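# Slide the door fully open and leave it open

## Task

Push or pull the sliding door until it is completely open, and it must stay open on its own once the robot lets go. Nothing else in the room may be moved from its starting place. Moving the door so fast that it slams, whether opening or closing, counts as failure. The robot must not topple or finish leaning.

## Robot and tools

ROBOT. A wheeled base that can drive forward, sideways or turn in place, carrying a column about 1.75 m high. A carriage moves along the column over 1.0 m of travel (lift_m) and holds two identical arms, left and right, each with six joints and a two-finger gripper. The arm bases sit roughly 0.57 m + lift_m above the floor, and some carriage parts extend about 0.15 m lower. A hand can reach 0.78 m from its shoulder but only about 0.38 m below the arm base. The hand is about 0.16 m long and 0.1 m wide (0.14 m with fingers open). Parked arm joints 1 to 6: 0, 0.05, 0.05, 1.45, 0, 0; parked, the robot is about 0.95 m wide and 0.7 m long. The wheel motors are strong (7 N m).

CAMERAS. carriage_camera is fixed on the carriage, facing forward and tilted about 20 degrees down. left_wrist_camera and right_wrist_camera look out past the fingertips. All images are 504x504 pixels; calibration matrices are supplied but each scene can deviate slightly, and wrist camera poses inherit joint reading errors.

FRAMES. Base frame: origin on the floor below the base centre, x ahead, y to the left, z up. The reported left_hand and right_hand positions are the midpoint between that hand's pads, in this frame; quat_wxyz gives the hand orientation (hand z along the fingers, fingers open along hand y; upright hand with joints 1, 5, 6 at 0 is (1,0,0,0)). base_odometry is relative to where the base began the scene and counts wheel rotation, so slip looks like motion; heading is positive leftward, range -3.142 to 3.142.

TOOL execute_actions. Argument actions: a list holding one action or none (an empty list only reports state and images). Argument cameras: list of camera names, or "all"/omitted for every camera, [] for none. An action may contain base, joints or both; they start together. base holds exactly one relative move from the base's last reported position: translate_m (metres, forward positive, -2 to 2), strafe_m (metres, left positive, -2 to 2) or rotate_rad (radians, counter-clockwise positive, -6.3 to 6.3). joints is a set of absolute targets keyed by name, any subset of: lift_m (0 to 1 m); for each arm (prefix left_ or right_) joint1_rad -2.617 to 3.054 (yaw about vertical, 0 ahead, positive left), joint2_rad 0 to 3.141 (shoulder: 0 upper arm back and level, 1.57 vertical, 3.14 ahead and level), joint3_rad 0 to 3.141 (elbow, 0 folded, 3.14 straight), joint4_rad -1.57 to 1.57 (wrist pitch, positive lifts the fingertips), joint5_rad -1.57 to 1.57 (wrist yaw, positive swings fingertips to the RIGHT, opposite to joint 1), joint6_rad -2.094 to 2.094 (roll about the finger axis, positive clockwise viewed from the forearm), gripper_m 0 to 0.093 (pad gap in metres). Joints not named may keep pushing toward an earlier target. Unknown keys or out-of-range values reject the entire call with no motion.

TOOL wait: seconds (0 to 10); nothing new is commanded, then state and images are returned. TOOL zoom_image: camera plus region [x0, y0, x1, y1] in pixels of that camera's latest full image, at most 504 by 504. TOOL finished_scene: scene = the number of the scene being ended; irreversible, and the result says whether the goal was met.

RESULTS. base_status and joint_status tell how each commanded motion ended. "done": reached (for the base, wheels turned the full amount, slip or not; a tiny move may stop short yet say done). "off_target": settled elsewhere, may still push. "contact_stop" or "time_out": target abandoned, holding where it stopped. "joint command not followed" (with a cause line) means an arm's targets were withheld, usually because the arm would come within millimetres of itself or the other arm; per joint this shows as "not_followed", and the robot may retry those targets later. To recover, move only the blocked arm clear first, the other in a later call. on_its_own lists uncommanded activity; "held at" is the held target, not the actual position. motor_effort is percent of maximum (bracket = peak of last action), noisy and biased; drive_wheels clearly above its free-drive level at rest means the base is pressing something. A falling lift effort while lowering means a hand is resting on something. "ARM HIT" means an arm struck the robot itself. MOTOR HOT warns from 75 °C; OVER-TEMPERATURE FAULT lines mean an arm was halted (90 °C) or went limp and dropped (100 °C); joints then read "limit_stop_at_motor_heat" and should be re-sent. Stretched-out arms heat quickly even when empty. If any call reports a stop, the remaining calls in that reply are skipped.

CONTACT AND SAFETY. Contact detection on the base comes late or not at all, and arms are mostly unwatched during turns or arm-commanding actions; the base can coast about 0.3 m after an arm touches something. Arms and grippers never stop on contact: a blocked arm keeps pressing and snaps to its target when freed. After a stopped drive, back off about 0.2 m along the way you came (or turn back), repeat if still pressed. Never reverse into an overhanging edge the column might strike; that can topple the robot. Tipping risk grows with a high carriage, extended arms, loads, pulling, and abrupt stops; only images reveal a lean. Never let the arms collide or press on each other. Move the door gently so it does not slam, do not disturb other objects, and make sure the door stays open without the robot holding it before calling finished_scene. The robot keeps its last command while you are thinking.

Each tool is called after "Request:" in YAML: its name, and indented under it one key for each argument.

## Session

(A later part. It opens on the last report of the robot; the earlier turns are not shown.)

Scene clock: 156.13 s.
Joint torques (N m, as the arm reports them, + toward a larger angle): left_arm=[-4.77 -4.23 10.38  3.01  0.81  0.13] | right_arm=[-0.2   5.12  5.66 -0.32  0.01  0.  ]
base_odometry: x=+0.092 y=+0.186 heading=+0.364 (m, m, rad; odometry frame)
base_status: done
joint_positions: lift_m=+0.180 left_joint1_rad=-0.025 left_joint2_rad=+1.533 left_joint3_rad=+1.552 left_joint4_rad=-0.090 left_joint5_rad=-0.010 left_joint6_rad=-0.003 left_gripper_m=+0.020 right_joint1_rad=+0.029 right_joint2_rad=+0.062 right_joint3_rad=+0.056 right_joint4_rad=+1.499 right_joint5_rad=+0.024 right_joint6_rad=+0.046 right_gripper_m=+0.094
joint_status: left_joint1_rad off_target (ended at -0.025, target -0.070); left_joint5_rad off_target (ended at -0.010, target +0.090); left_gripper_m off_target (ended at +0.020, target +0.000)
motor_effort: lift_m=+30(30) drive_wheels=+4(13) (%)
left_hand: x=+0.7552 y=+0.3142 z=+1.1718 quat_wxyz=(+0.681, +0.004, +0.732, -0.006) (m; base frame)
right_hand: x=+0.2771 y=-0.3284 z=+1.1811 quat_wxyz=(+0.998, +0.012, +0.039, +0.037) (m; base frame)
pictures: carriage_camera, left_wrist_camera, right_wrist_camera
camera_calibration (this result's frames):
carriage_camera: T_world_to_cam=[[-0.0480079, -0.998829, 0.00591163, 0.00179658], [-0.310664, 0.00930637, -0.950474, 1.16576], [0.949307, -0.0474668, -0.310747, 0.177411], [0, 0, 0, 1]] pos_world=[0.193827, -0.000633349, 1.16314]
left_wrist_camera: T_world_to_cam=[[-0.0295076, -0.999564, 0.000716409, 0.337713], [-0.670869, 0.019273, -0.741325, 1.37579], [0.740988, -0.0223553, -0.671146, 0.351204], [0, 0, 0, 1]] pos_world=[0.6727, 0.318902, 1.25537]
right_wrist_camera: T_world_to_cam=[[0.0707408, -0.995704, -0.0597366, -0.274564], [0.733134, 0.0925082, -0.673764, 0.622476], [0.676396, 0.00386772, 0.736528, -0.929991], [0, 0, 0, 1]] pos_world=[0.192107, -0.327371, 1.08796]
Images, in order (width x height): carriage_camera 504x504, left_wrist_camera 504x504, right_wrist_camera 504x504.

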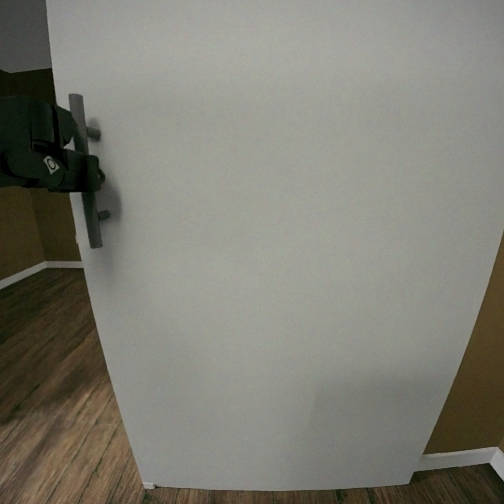

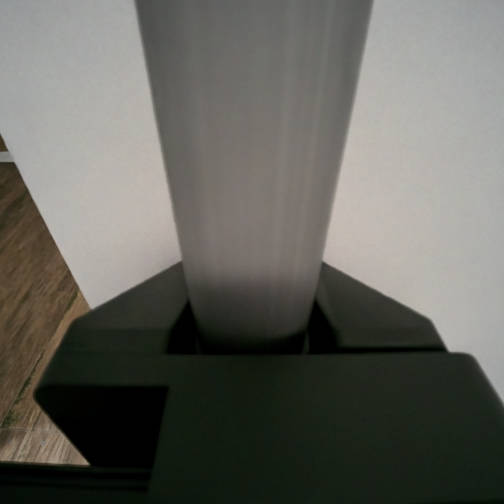

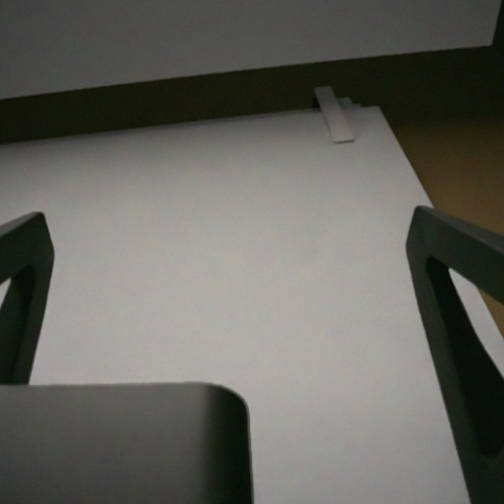

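The door is against its end stop. I'll set the arm targets to the current pose, release the handle and back away.

Request:
execute_actions:
  actions:
    - {"joints": {"left_joint1_rad": -0.025, "left_joint5_rad": -0.01, "left_gripper_m": 0.093}}
  cameras: ["left_wrist_camera"]

Request:
execute_actions:
  actions:
    - {"base": {"translate_m": -0.25}}

Scene clock: 161.87 s.
Joint torques (N m, as the arm reports them, + toward a larger angle): left_arm=[-2.15 -4.19 10.43  2.72  0.25 -0.01] | right_arm=[-0.2   5.14  5.7  -0.29  0.01  0.  ]
base_odometry: x=+0.092 y=+0.186 heading=+0.364 (m, m, rad; odometry frame)
base_status: not commanded
joint_positions: lift_m=+0.180 left_joint1_rad=-0.007 left_joint2_rad=+1.534 left_joint3_rad=+1.552 left_joint4_rad=-0.060 left_joint5_rad=-0.052 left_joint6_rad=+0.010 left_gripper_m=+0.093 right_joint1_rad=+0.029 right_joint2_rad=+0.062 right_joint3_rad=+0.056 right_joint4_rad=+1.498 right_joint5_rad=+0.023 right_joint6_rad=+0.046 right_gripper_m=+0.094
joint_status: left_joint5_rad off_target (ended at -0.052, target -0.010); the others done
motor_effort: lift_m=+30(30) drive_wheels=+4(4) (%)
left_hand: x=+0.7558 y=+0.3305 z=+1.1790 quat_wxyz=(+0.692, -0.012, +0.722, +0.020) (m; base frame)
right_hand: x=+0.2772 y=-0.3283 z=+1.1811 quat_wxyz=(+0.998, +0.012, +0.039, +0.037) (m; base frame)
pictures: left_wrist_camera
camera_calibration (this result's frames):
left_wrist_camera: T_world_to_cam=[[0.0297541, -0.999452, -0.0145021, 0.327117], [-0.648678, -0.00826899, -0.761018, 1.39679], [0.760481, 0.0320506, -0.648569, 0.296635], [0, 0, 0, 1]] pos_world=[0.670749, 0.328981, 1.26011]
Images, in order (width x height): left_wrist_camera 504x504.

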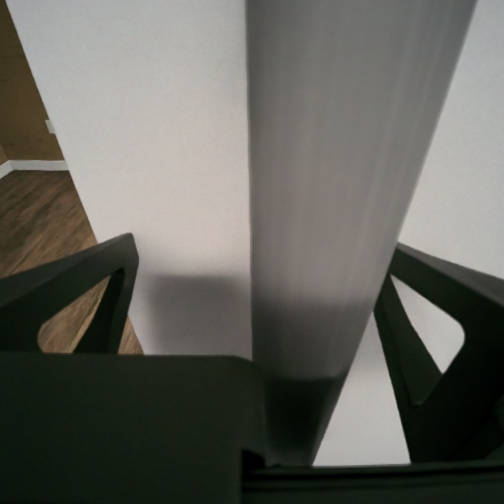

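Scene clock: 164.23 s.
Joint torques (N m, as the arm reports them, + toward a larger angle): left_arm=[-1.29 -7.28 10.46  2.26 -0.01 -0.01] | right_arm=[-0.21  5.12  5.69 -0.31  0.01  0.  ]
base_odometry: x=-0.141 y=+0.097 heading=+0.364 (m, m, rad; odometry frame)
base_status: done
joint_positions: lift_m=+0.180 left_joint1_rad=-0.015 left_joint2_rad=+1.564 left_joint3_rad=+1.552 left_joint4_rad=-0.010 left_joint5_rad=-0.020 left_joint6_rad=+0.010 left_gripper_m=+0.093 right_joint1_rad=+0.029 right_joint2_rad=+0.062 right_joint3_rad=+0.056 right_joint4_rad=+1.499 right_joint5_rad=+0.023 right_joint6_rad=+0.046 right_gripper_m=+0.094
joint_status: not commanded
on_its_own: left_joint5_rad moved +0.032 to your old target -0.010
motor_effort: lift_m=+30(30) drive_wheels=-3(11) (%)
left_hand: x=+0.7658 y=+0.3206 z=+1.1765 quat_wxyz=(+0.699, +0.002, +0.715, +0.005) (m; base frame)
right_hand: x=+0.2772 y=-0.3283 z=+1.1811 quat_wxyz=(+0.998, +0.012, +0.039, +0.037) (m; base frame)
pictures: carriage_camera, left_wrist_camera, right_wrist_camera
camera_calibration (this result's frames):
carriage_camera: T_world_to_cam=[[-0.0480079, -0.998829, 0.00591163, 0.00179658], [-0.310664, 0.00930637, -0.950474, 1.16576], [0.949307, -0.0474668, -0.310747, 0.177411], [0, 0, 0, 1]] pos_world=[0.193827, -0.000633349, 1.16314]
left_wrist_camera: T_world_to_cam=[[-0.0103957, -0.999861, -0.0130675, 0.346127], [-0.633884, 0.0166964, -0.773248, 1.39637], [0.773358, 0.000244819, -0.633969, 0.270808], [0, 0, 0, 1]] pos_world=[0.679306, 0.322698, 1.25595]
right_wrist_camera: T_world_to_cam=[[0.0707483, -0.995726, -0.059373, -0.274941], [0.732881, 0.0922662, -0.674071, 0.622752], [0.676668, 0.004176, 0.736276, -0.929726], [0, 0, 0, 1]] pos_world=[0.192164, -0.327342, 1.08799]
Images, in order (width x height): carriage_camera 504x504, left_wrist_camera 504x504, right_wrist_camera 504x504.

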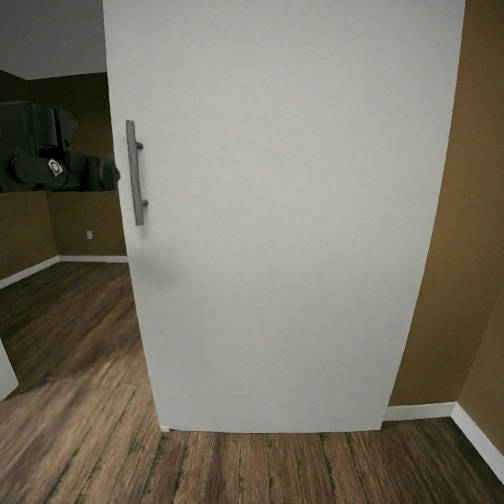

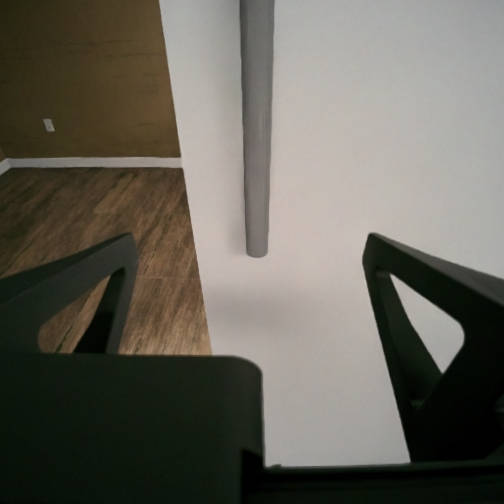

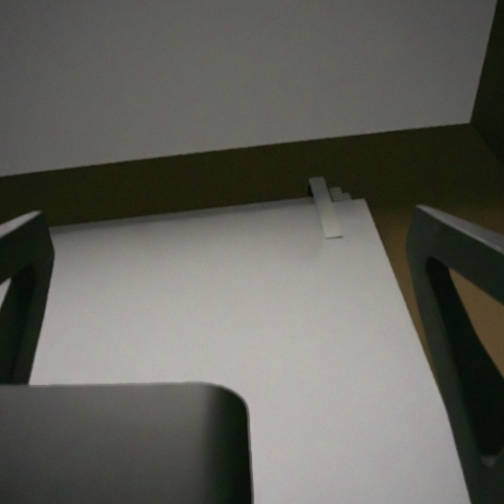

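The door is fully open and stays there with the robot clear of it. I'll end scene 1.

Request:
finished_scene:
  scene: 1

The scene is finished: the task was done.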